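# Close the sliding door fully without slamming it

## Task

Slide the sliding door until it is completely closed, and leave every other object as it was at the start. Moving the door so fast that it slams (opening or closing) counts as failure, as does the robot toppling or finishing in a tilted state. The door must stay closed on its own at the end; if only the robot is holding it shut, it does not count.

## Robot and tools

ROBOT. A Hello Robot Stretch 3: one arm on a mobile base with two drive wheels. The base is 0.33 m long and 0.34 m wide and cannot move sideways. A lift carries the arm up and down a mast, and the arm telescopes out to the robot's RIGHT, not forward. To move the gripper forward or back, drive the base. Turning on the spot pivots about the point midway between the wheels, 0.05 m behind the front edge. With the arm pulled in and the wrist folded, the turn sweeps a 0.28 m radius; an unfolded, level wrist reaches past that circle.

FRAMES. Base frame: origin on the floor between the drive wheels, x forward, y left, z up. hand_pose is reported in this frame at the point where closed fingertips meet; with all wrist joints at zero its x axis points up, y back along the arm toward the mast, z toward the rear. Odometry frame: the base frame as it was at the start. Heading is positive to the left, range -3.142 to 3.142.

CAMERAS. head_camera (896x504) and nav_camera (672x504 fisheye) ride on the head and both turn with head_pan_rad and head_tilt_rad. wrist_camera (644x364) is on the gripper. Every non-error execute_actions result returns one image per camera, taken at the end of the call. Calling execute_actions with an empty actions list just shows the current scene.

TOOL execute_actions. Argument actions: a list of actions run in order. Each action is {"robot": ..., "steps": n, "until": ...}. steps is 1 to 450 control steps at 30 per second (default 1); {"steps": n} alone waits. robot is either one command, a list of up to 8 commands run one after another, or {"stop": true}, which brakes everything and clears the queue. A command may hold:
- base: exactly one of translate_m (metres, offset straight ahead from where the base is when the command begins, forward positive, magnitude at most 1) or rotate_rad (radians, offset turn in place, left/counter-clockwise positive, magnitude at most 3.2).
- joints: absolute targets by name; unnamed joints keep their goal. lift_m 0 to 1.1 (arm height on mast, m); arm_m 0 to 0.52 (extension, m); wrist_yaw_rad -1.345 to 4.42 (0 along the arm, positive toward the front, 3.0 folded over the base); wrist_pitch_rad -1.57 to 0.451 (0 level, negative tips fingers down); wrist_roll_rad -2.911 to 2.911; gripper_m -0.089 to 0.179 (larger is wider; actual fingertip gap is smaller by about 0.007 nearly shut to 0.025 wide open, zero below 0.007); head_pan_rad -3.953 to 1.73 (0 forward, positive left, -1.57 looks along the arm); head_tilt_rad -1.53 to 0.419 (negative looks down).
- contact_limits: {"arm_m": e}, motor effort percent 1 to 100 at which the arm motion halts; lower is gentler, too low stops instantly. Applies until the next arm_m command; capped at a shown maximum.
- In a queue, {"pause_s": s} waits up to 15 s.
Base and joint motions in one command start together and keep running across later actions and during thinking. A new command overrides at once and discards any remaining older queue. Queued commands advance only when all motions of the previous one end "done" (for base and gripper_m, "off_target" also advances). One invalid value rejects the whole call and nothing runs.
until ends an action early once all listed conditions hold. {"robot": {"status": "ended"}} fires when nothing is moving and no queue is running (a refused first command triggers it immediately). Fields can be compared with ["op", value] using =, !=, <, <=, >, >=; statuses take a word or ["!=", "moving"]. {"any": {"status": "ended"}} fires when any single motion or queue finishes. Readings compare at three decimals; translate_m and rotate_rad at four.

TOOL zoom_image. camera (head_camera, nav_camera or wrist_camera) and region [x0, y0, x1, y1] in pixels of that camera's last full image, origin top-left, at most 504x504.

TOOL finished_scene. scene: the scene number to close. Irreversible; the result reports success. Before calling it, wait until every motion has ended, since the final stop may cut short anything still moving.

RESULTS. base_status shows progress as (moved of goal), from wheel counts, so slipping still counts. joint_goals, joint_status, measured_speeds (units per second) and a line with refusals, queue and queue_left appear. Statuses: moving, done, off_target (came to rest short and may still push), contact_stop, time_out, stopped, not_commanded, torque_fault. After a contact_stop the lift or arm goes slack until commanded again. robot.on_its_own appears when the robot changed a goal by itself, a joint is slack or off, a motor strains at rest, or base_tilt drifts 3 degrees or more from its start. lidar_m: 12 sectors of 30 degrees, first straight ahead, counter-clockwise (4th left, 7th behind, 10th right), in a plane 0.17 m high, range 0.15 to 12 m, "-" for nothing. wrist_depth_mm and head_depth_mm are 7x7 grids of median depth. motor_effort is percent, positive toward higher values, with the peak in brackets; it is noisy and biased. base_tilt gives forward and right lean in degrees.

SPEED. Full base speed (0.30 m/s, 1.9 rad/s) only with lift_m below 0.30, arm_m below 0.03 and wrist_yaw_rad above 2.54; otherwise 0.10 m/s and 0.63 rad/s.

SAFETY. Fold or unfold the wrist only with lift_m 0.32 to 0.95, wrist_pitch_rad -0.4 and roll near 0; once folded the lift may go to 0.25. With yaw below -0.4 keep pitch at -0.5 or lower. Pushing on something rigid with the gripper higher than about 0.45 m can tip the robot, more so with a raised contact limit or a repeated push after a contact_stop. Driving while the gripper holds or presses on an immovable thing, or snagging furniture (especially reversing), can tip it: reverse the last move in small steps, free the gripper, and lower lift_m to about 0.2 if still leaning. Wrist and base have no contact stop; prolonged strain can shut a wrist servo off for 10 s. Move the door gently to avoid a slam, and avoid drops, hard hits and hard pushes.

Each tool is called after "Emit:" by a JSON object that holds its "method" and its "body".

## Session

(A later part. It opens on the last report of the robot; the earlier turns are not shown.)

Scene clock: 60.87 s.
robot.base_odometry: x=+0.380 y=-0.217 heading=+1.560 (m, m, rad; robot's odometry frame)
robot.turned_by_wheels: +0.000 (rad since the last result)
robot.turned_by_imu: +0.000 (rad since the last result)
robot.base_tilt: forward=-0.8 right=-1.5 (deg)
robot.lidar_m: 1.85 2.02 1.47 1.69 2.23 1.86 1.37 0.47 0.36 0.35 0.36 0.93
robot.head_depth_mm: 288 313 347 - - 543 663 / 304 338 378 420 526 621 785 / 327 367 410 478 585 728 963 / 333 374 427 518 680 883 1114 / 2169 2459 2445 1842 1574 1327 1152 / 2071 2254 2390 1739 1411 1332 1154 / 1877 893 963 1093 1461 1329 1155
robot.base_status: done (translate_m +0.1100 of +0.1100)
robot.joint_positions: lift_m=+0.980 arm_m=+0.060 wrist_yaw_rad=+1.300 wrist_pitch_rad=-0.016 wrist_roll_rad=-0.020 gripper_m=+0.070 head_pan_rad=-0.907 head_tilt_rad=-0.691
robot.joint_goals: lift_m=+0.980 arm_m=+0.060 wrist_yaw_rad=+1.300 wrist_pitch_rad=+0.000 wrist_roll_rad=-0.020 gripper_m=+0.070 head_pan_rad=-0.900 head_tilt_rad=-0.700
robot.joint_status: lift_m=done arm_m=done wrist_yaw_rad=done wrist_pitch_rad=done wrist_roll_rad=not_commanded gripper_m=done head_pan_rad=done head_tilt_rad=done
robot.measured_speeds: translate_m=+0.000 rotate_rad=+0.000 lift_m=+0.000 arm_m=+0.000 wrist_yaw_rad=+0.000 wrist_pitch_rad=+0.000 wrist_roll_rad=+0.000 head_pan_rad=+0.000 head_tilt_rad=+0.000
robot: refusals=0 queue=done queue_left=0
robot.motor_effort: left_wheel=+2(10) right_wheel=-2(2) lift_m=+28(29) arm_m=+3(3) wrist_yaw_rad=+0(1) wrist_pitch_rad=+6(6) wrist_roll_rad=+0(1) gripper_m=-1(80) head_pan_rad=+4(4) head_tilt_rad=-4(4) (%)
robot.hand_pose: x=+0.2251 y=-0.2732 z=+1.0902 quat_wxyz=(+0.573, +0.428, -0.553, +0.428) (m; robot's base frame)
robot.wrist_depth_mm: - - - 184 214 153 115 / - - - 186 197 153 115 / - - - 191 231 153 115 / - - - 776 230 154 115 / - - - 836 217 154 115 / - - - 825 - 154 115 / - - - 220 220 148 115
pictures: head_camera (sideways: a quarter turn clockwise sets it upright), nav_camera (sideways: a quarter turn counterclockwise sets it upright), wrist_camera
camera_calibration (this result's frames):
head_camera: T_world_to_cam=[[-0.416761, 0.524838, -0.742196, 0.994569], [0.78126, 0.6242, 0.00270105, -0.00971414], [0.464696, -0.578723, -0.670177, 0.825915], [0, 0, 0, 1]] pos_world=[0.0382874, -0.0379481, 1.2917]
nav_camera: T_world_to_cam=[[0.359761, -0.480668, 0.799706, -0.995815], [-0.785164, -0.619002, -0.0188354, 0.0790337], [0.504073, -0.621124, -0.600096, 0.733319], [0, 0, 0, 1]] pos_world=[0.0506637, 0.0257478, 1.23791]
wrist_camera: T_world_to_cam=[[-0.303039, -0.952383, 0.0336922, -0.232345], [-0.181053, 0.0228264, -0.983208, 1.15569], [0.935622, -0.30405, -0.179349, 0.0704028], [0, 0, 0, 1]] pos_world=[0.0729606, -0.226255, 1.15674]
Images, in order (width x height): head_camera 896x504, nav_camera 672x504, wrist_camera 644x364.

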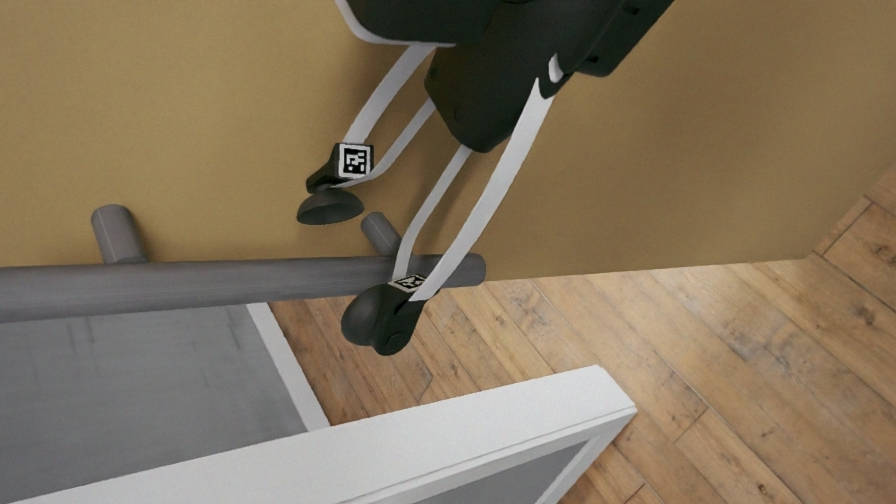

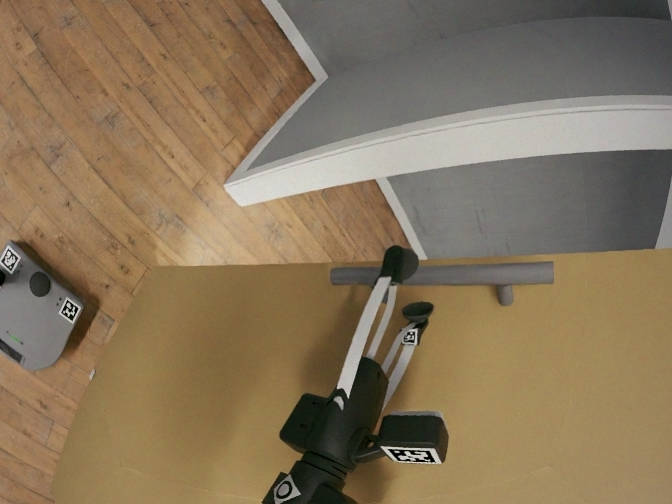

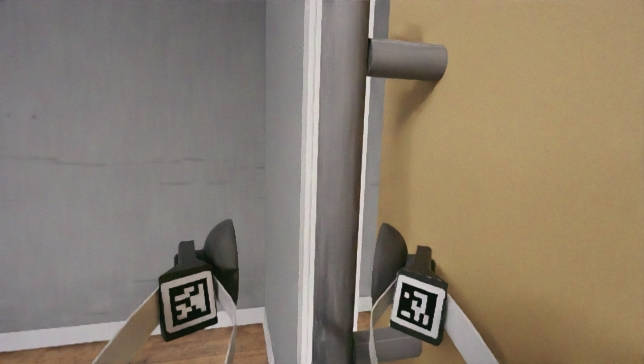

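Emit:
{"method": "execute_actions", "body": {"actions": [{"robot":[{"joints":{"arm_m":0.072},"base":{"translate_m":0.035}},{"joints":{"gripper_m":-0.02}},{"base":{"translate_m":0.12}}],"steps":450,"until":{"robot":{"status":"ended"}}}]}}

Scene clock: 65.67 s.
robot.base_odometry: x=+0.382 y=-0.062 heading=+1.560 (m, m, rad; robot's odometry frame)
robot.turned_by_wheels: +0.000 (rad since the last result)
robot.turned_by_imu: -0.005 (rad since the last result)
robot.base_tilt: forward=-0.7 right=-1.6 (deg)
robot.lidar_m: 1.80 1.89 1.40 1.62 1.72 2.02 1.41 0.48 0.36 0.35 0.37 0.79
robot.head_depth_mm: 291 317 353 - 483 546 669 / 307 342 381 451 519 626 794 / 323 358 399 505 589 734 966 / 2192 329 460 570 1484 1264 1130 / 2101 2329 2421 1909 1455 1319 1146 / 1898 803 868 980 1186 1326 1153 / 646 710 820 1080 1469 1333 1156
robot.base_status: done (translate_m +0.1200 of +0.1200)
robot.joint_positions: lift_m=+0.980 arm_m=+0.072 wrist_yaw_rad=+1.245 wrist_pitch_rad=-0.017 wrist_roll_rad=-0.020 gripper_m=-0.019 head_pan_rad=-0.907 head_tilt_rad=-0.691
robot.joint_goals: lift_m=+0.980 arm_m=+0.072 wrist_yaw_rad=+1.255 wrist_pitch_rad=+0.000 wrist_roll_rad=-0.020 gripper_m=-0.020 head_pan_rad=-0.900 head_tilt_rad=-0.700
robot.joint_status: lift_m=done arm_m=done wrist_yaw_rad=done wrist_pitch_rad=done wrist_roll_rad=not_commanded gripper_m=done head_pan_rad=done head_tilt_rad=done
robot.measured_speeds: translate_m=+0.000 rotate_rad=+0.000 lift_m=+0.000 arm_m=+0.000 wrist_yaw_rad=+0.010 wrist_pitch_rad=+0.000 wrist_roll_rad=+0.000 head_pan_rad=+0.000 head_tilt_rad=+0.000
robot: refusals=0 queue=done queue_left=0
robot.on_its_own: wrist_yaw_rad is held at +1.255, not at your +1.300, by its stall guard, which is not easing now
robot.motor_effort: left_wheel=-2(9) right_wheel=+4(23) lift_m=+28(28) arm_m=+0(5) wrist_yaw_rad=+6(19) wrist_pitch_rad=+6(6) wrist_roll_rad=+1(1) gripper_m=-15(92) head_pan_rad=+4(4) head_tilt_rad=-4(4) (%)
robot.hand_pose: x=+0.2210 y=-0.2987 z=+1.0901 quat_wxyz=(+0.584, +0.413, -0.564, +0.412) (m; robot's base frame)
robot.wrist_depth_mm: - - - 143 158 126 97 / - - - 147 163 126 97 / - - - 151 184 127 97 / - - - 155 186 127 97 / - - - 156 186 128 97 / - - - 159 175 128 98 / - - - 167 189 129 98
pictures: head_camera (sideways: a quarter turn clockwise sets it upright), nav_camera (sideways: a quarter turn counterclockwise sets it upright), wrist_camera
camera_calibration (this result's frames):
head_camera: T_world_to_cam=[[-0.416806, 0.524895, -0.742131, 0.994483], [0.78126, 0.6242, 0.00270206, -0.00971545], [0.464656, -0.578671, -0.67025, 0.82601], [0, 0, 0, 1]] pos_world=[0.0382868, -0.0379473, 1.2917]
nav_camera: T_world_to_cam=[[0.35981, -0.48073, 0.799647, -0.995738], [-0.785165, -0.619001, -0.0188357, 0.0790342], [0.504037, -0.621078, -0.600174, 0.733421], [0, 0, 0, 1]] pos_world=[0.0506598, 0.0257527, 1.23791]
wrist_camera: T_world_to_cam=[[-0.354113, -0.934595, 0.0337201, -0.241253], [-0.1802, 0.0328073, -0.983083, 1.15803], [0.917678, -0.354199, -0.180031, 0.0561966], [0, 0, 0, 1]] pos_world=[0.0716757, -0.243561, 1.15669]
Images, in order (width x height): head_camera 896x504, nav_camera 672x504, wrist_camera 644x364.

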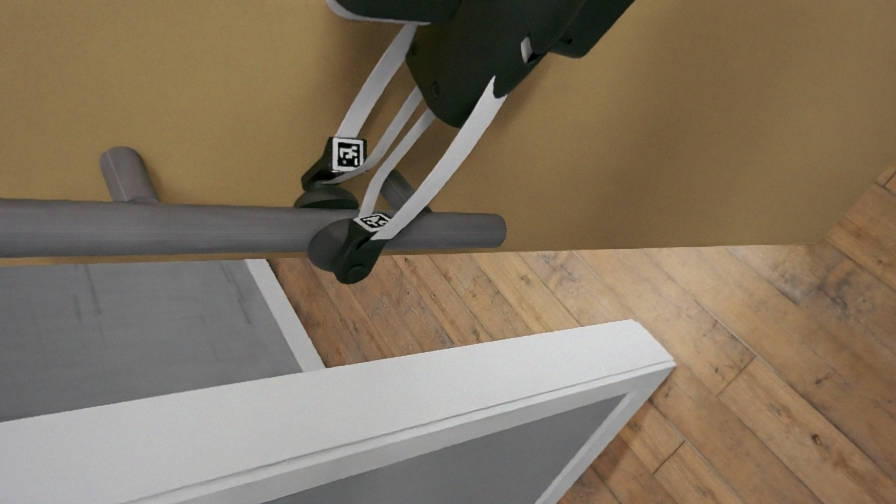

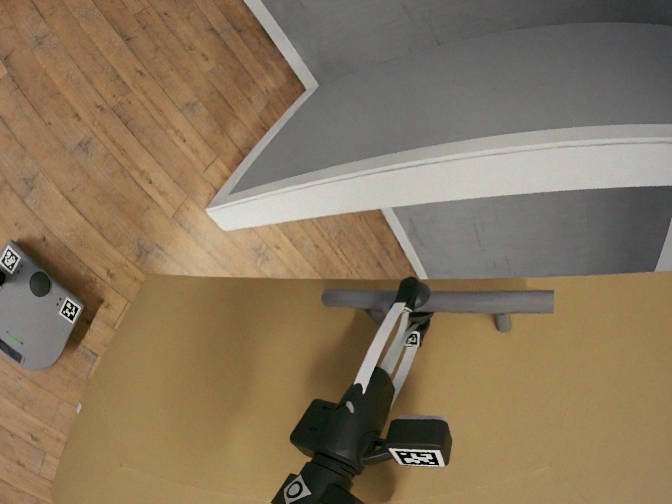

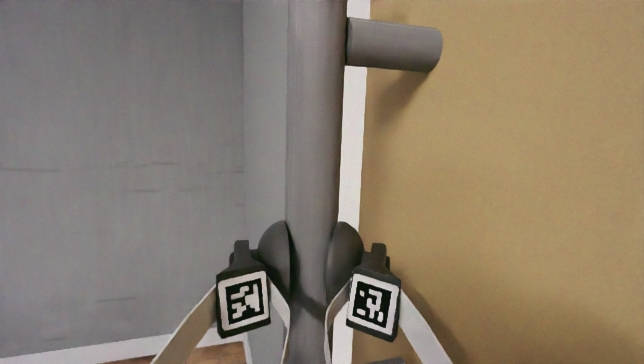

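Emit:
{"method": "execute_actions", "body": {"actions": [{"robot":{"base":{"translate_m":0.38}},"steps":450,"until":{"robot":{"status":"ended"}}}]}}

Emit:
{"method": "execute_actions", "body": {"actions": [{"robot":[{"base":{"translate_m":0.03}},{"base":{"translate_m":0.03}},{"base":{"translate_m":0.03}}],"steps":450,"until":{"robot":{"status":"ended"}}}]}}

Scene clock: 70.67 s.
robot.base_odometry: x=+0.386 y=+0.318 heading=+1.560 (m, m, rad; robot's odometry frame)
robot.turned_by_wheels: +0.000 (rad since the last result)
robot.turned_by_imu: -0.007 (rad since the last result)
robot.base_tilt: forward=-0.7 right=-1.6 (deg)
robot.lidar_m: 1.42 1.49 1.46 1.31 2.21 2.43 1.48 0.50 0.37 0.36 0.38 0.62
robot.head_depth_mm: 298 328 367 - 504 571 699 / 319 355 394 469 540 654 827 / 318 337 402 510 613 766 1011 / 417 467 550 641 779 1003 1128 / 473 543 640 774 983 1259 1146 / 520 606 725 907 1205 1327 1151 / 576 686 842 1092 1469 1328 1153
robot.base_status: done (translate_m +0.3800 of +0.3800)
robot.joint_positions: lift_m=+0.980 arm_m=+0.072 wrist_yaw_rad=+1.199 wrist_pitch_rad=-0.017 wrist_roll_rad=-0.020 gripper_m=-0.019 head_pan_rad=-0.907 head_tilt_rad=-0.691
robot.joint_goals: lift_m=+0.980 arm_m=+0.072 wrist_yaw_rad=+1.208 wrist_pitch_rad=+0.000 wrist_roll_rad=-0.020 gripper_m=-0.020 head_pan_rad=-0.900 head_tilt_rad=-0.700
robot.joint_status: lift_m=done arm_m=done wrist_yaw_rad=done wrist_pitch_rad=done wrist_roll_rad=not_commanded gripper_m=done head_pan_rad=done head_tilt_rad=done
robot.measured_speeds: translate_m=+0.000 rotate_rad=+0.000 lift_m=+0.000 arm_m=+0.000 wrist_yaw_rad=+0.000 wrist_pitch_rad=+0.000 wrist_roll_rad=+0.000 head_pan_rad=+0.000 head_tilt_rad=+0.000
robot: refusals=0 queue=done queue_left=0
robot.on_its_own: wrist_yaw_rad is held at +1.208, not at your +1.300, by its stall guard, which is not easing now
robot.motor_effort: left_wheel=-2(7) right_wheel=+7(23) lift_m=+27(28) arm_m=+1(1) wrist_yaw_rad=+6(20) wrist_pitch_rad=+6(7) wrist_roll_rad=+1(1) gripper_m=-15(17) head_pan_rad=+3(4) head_tilt_rad=-4(5) (%)
robot.hand_pose: x=+0.2169 y=-0.3098 z=+1.0901 quat_wxyz=(+0.593, +0.400, -0.574, +0.398) (m; robot's base frame)
robot.wrist_depth_mm: - - - 142 159 129 100 / - - - 146 164 129 101 / - - - 150 183 130 101 / - - - 154 185 131 102 / - - - 156 185 131 102 / - - - 159 176 133 103 / - - - 208 190 134 103
pictures: head_camera (sideways: a quarter turn clockwise sets it upright), nav_camera (sideways: a quarter turn counterclockwise sets it upright), wrist_camera
camera_calibration (this result's frames):
head_camera: T_world_to_cam=[[-0.416878, 0.524983, -0.742028, 0.994351], [0.781258, 0.624202, 0.00270362, -0.00971747], [0.464595, -0.578589, -0.670363, 0.826157], [0, 0, 0, 1]] pos_world=[0.0382859, -0.037946, 1.29169]
nav_camera: T_world_to_cam=[[0.359887, -0.480824, 0.799556, -0.99562], [-0.785164, -0.619001, -0.0188363, 0.0790349], [0.503983, -0.621004, -0.600296, 0.73358], [0, 0, 0, 1]] pos_world=[0.0506537, 0.0257605, 1.23791]
wrist_camera: T_world_to_cam=[[-0.397156, -0.917131, 0.0337231, -0.238393], [-0.178427, 0.0411177, -0.983094, 1.15988], [0.900239, -0.396459, -0.179971, 0.0465921], [0, 0, 0, 1]] pos_world=[0.070331, -0.247857, 1.1567]
Images, in order (width x height): head_camera 896x504, nav_camera 672x504, wrist_camera 644x364.

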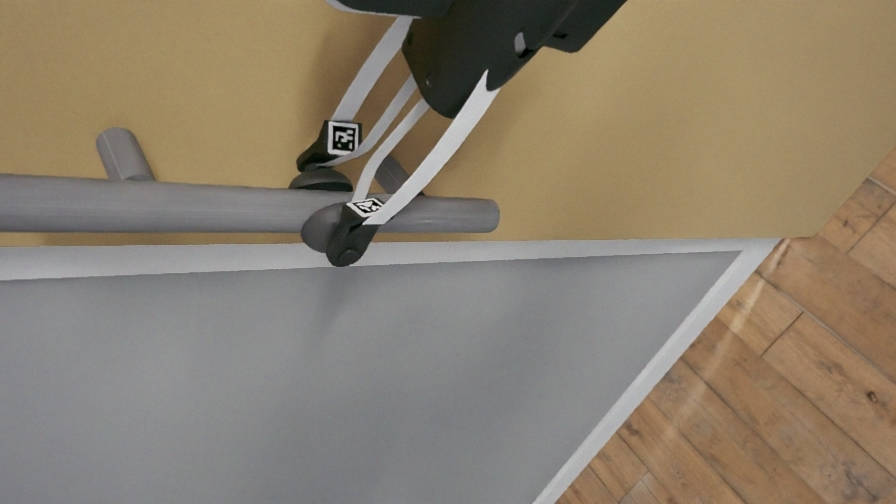

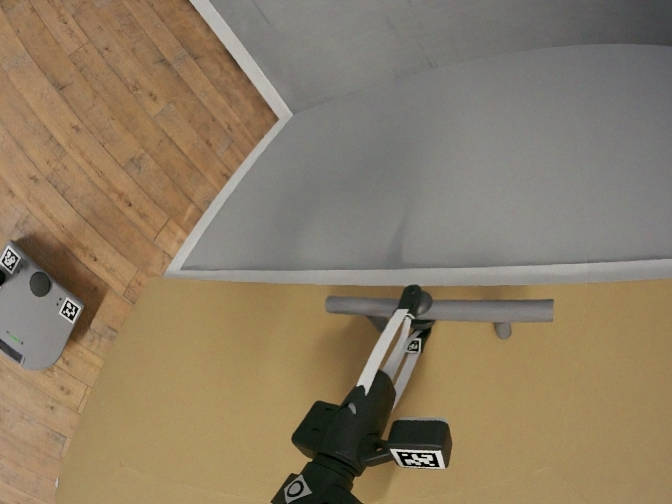

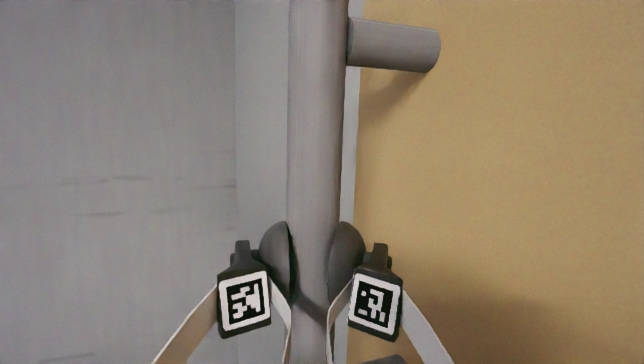

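Scene clock: 74.17 s.
robot.base_odometry: x=+0.387 y=+0.408 heading=+1.560 (m, m, rad; robot's odometry frame)
robot.turned_by_wheels: +0.000 (rad since the last result)
robot.turned_by_imu: -0.087 (rad since the last result)
robot.base_tilt: forward=-0.8 right=-1.6 (deg)
robot.lidar_m: 1.34 1.38 1.62 1.31 2.16 2.57 2.11 0.55 0.39 0.36 0.37 0.57
robot.head_depth_mm: 290 318 357 - 500 566 703 / 305 340 380 441 525 638 816 / 319 354 402 495 583 728 970 / 347 322 352 531 690 906 1122 / 436 499 585 707 891 1187 1155 / 471 545 648 801 1044 1298 1151 / 511 599 729 925 1268 1333 1153
robot.base_status: done (translate_m +0.0299 of +0.0300)
robot.joint_positions: lift_m=+0.980 arm_m=+0.072 wrist_yaw_rad=+1.236 wrist_pitch_rad=-0.018 wrist_roll_rad=-0.020 gripper_m=-0.019 head_pan_rad=-0.907 head_tilt_rad=-0.691
robot.joint_goals: lift_m=+0.980 arm_m=+0.072 wrist_yaw_rad=+1.208 wrist_pitch_rad=+0.000 wrist_roll_rad=-0.020 gripper_m=-0.020 head_pan_rad=-0.900 head_tilt_rad=-0.700
robot.joint_status: lift_m=done arm_m=done wrist_yaw_rad=done wrist_pitch_rad=done wrist_roll_rad=not_commanded gripper_m=done head_pan_rad=done head_tilt_rad=done
robot.measured_speeds: translate_m=+0.000 rotate_rad=+0.000 lift_m=+0.000 arm_m=+0.000 wrist_yaw_rad=+0.000 wrist_pitch_rad=+0.000 wrist_roll_rad=+0.000 head_pan_rad=+0.000 head_tilt_rad=+0.000
robot: refusals=0 queue=done queue_left=0
robot.on_its_own: wrist_yaw_rad is held at +1.208, not at your +1.300, by its stall guard, which is still easing
robot.motor_effort: left_wheel=+3(6) right_wheel=+10(19) lift_m=+28(28) arm_m=+0(1) wrist_yaw_rad=-17(17) wrist_pitch_rad=+7(6) wrist_roll_rad=+1(1) gripper_m=-16(16) head_pan_rad=+3(3) head_tilt_rad=-4(4) (%)
robot.hand_pose: x=+0.2202 y=-0.3009 z=+1.0898 quat_wxyz=(+0.586, +0.411, -0.566, +0.409) (m; robot's base frame)
robot.wrist_depth_mm: - - 982 139 156 124 98 / - - - 142 162 125 98 / - - - 146 173 126 99 / - - - 152 175 127 99 / - - - 153 176 127 100 / - - - 155 168 128 100 / - - - 163 169 129 101
pictures: head_camera (sideways: a quarter turn clockwise sets it upright), nav_camera (sideways: a quarter turn counterclockwise sets it upright), wrist_camera
camera_calibration (this result's frames):
head_camera: T_world_to_cam=[[-0.416886, 0.524994, -0.742016, 0.994334], [0.781259, 0.624202, 0.00270382, -0.00971773], [0.464587, -0.578579, -0.670377, 0.826176], [0, 0, 0, 1]] pos_world=[0.0382858, -0.0379458, 1.29169]
nav_camera: T_world_to_cam=[[0.359896, -0.480836, 0.799544, -0.995605], [-0.785165, -0.619001, -0.0188364, 0.079035], [0.503976, -0.620995, -0.600312, 0.7336], [0, 0, 0, 1]] pos_world=[0.050653, 0.0257615, 1.23791]
wrist_camera: T_world_to_cam=[[-0.362611, -0.931329, 0.0337592, -0.240777], [-0.180848, 0.0347846, -0.982896, 1.15824], [0.914225, -0.362515, -0.181043, 0.0554495], [0, 0, 0, 1]] pos_world=[0.0714644, -0.24443, 1.1566]
Images, in order (width x height): head_camera 896x504, nav_camera 672x504, wrist_camera 644x364.

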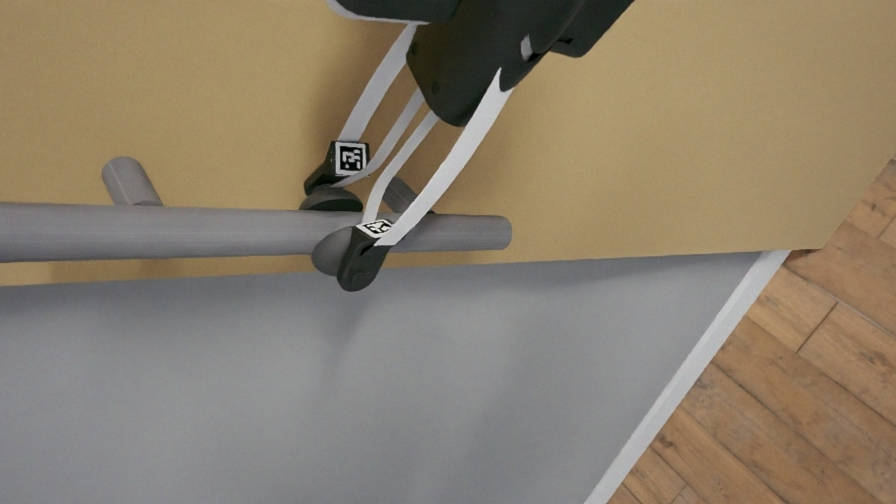

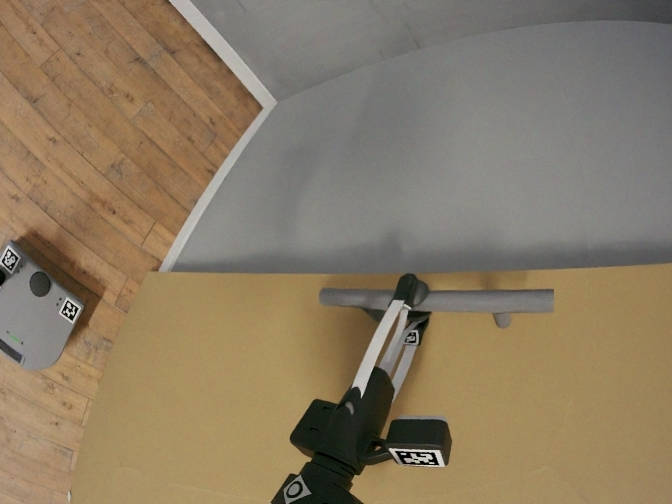

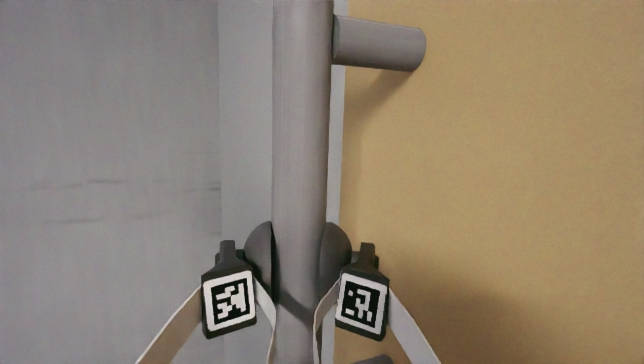

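Probably at the stop; check the rail after releasing.

Emit:
{"method": "execute_actions", "body": {"actions": [{"robot":[{"base":{"translate_m":0.015},"joints":{"head_tilt_rad":0.4,"arm_m":0.06}},{"joints":{"gripper_m":0.06}},{"base":{"translate_m":-0.06}}],"steps":450,"until":{"robot":{"status":"ended"}}}]}}

Scene clock: 78.23 s.
robot.base_odometry: x=+0.387 y=+0.363 heading=+1.560 (m, m, rad; robot's odometry frame)
robot.turned_by_wheels: +0.000 (rad since the last result)
robot.turned_by_imu: -0.027 (rad since the last result)
robot.base_tilt: forward=-0.7 right=-1.6 (deg)
robot.lidar_m: 1.27 1.42 1.64 1.31 2.14 2.53 2.38 0.58 0.39 0.37 0.38 0.48
robot.head_depth_mm: 422 394 371 349 330 313 299 / 457 425 398 373 352 333 316 / 499 462 428 401 376 355 335 / 550 504 466 433 404 380 357 / 704 564 517 471 437 408 380 / 805 725 658 601 554 514 479 / 921 820 734 666 609 561 520
robot.base_status: done (translate_m -0.0600 of -0.0600)
robot.joint_positions: lift_m=+0.980 arm_m=+0.060 wrist_yaw_rad=+1.209 wrist_pitch_rad=-0.018 wrist_roll_rad=-0.020 gripper_m=+0.060 head_pan_rad=-0.907 head_tilt_rad=+0.383
robot.joint_goals: lift_m=+0.980 arm_m=+0.060 wrist_yaw_rad=+1.208 wrist_pitch_rad=+0.000 wrist_roll_rad=-0.020 gripper_m=+0.060 head_pan_rad=-0.900 head_tilt_rad=+0.400
robot.joint_status: lift_m=done arm_m=done wrist_yaw_rad=done wrist_pitch_rad=done wrist_roll_rad=not_commanded gripper_m=done head_pan_rad=done head_tilt_rad=done
robot.measured_speeds: translate_m=+0.000 rotate_rad=+0.000 lift_m=+0.000 arm_m=+0.000 wrist_yaw_rad=+0.000 wrist_pitch_rad=+0.000 wrist_roll_rad=+0.000 head_pan_rad=+0.000 head_tilt_rad=+0.000
robot: refusals=0 queue=done queue_left=0
robot.on_its_own: wrist_yaw_rad is held at +1.208, not at your +1.300, by its stall guard, which is not easing now
robot.motor_effort: left_wheel=+1(9) right_wheel=+0(14) lift_m=+28(28) arm_m=-1(1) wrist_yaw_rad=-1(17) wrist_pitch_rad=+7(7) wrist_roll_rad=+1(0) gripper_m=+0(79) head_pan_rad=+4(3) head_tilt_rad=+8(44) (%)
robot.hand_pose: x=+0.2178 y=-0.2955 z=+1.0898 quat_wxyz=(+0.592, +0.403, -0.572, +0.401) (m; robot's base frame)
robot.wrist_depth_mm: - - 769 227 173 129 104 / - - 804 215 175 131 104 / - - 831 250 178 133 105 / - - 857 255 179 133 106 / - - 752 259 173 135 107 / - - 211 264 163 135 108 / - - 950 244 195 136 108
pictures: head_camera (sideways: a quarter turn clockwise sets it upright), nav_camera (sideways: a quarter turn counterclockwise sets it upright), wrist_camera
camera_calibration (this result's frames):
head_camera: T_world_to_cam=[[0.20139, -0.265134, -0.942945, 1.25345], [0.782847, 0.622167, -0.00774211, 0.00387592], [0.588722, -0.736622, 0.332858, -0.480421], [0, 0, 0, 1]] pos_world=[0.0273668, -0.0239662, 1.34188]
nav_camera: T_world_to_cam=[[-0.267023, 0.320283, 0.90891, -1.13549], [-0.775913, -0.630815, -0.0056629, 0.0618471], [0.571541, -0.706747, 0.416953, -0.591036], [0, 0, 0, 1]] pos_world=[0.082589, -0.0150229, 1.27884]
wrist_camera: T_world_to_cam=[[-0.387592, -0.921213, 0.0337596, -0.228188], [-0.179845, 0.039648, -0.982896, 1.15885], [0.904117, -0.387034, -0.181042, 0.0545086], [0, 0, 0, 1]] pos_world=[0.0706865, -0.235059, 1.1566]
Images, in order (width x height): head_camera 896x504, nav_camera 672x504, wrist_camera 644x364.

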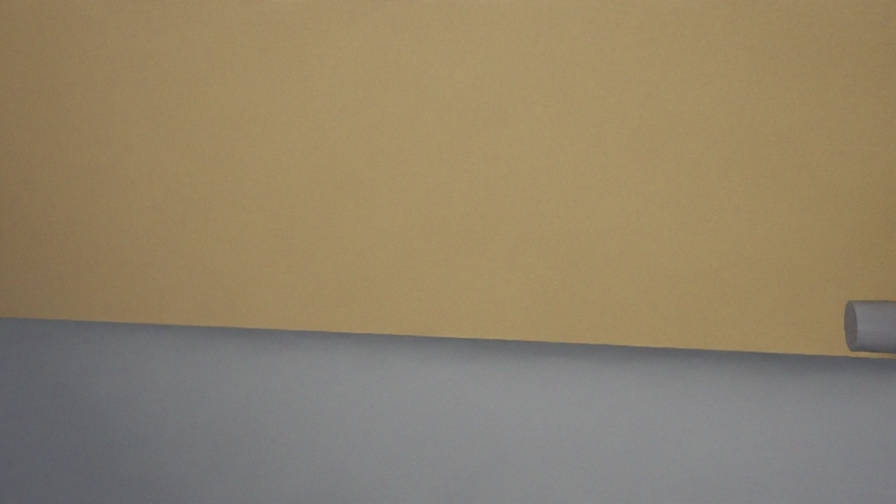

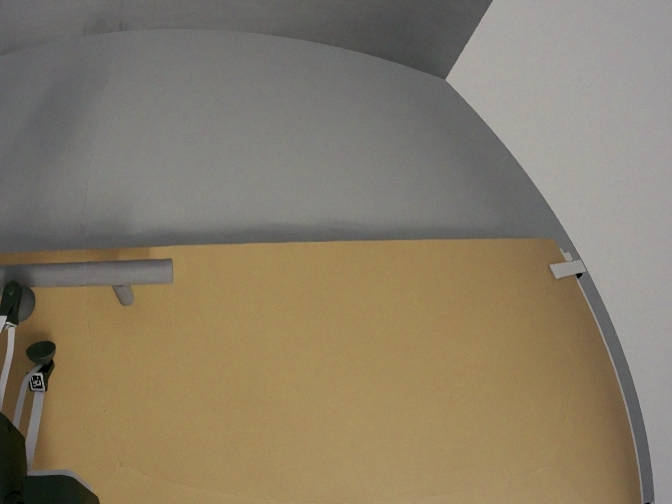

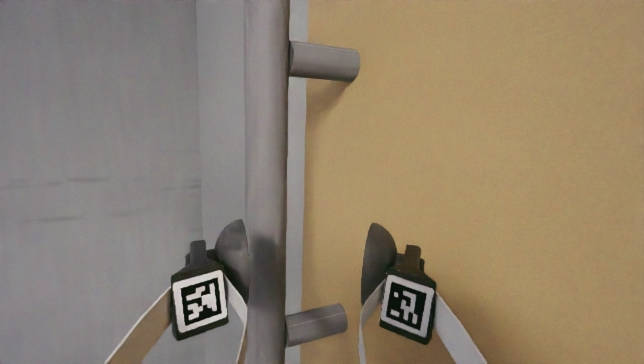

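Emit:
{"method": "finished_scene", "body": {"scene": 2}}

The scene is finished: the task was done.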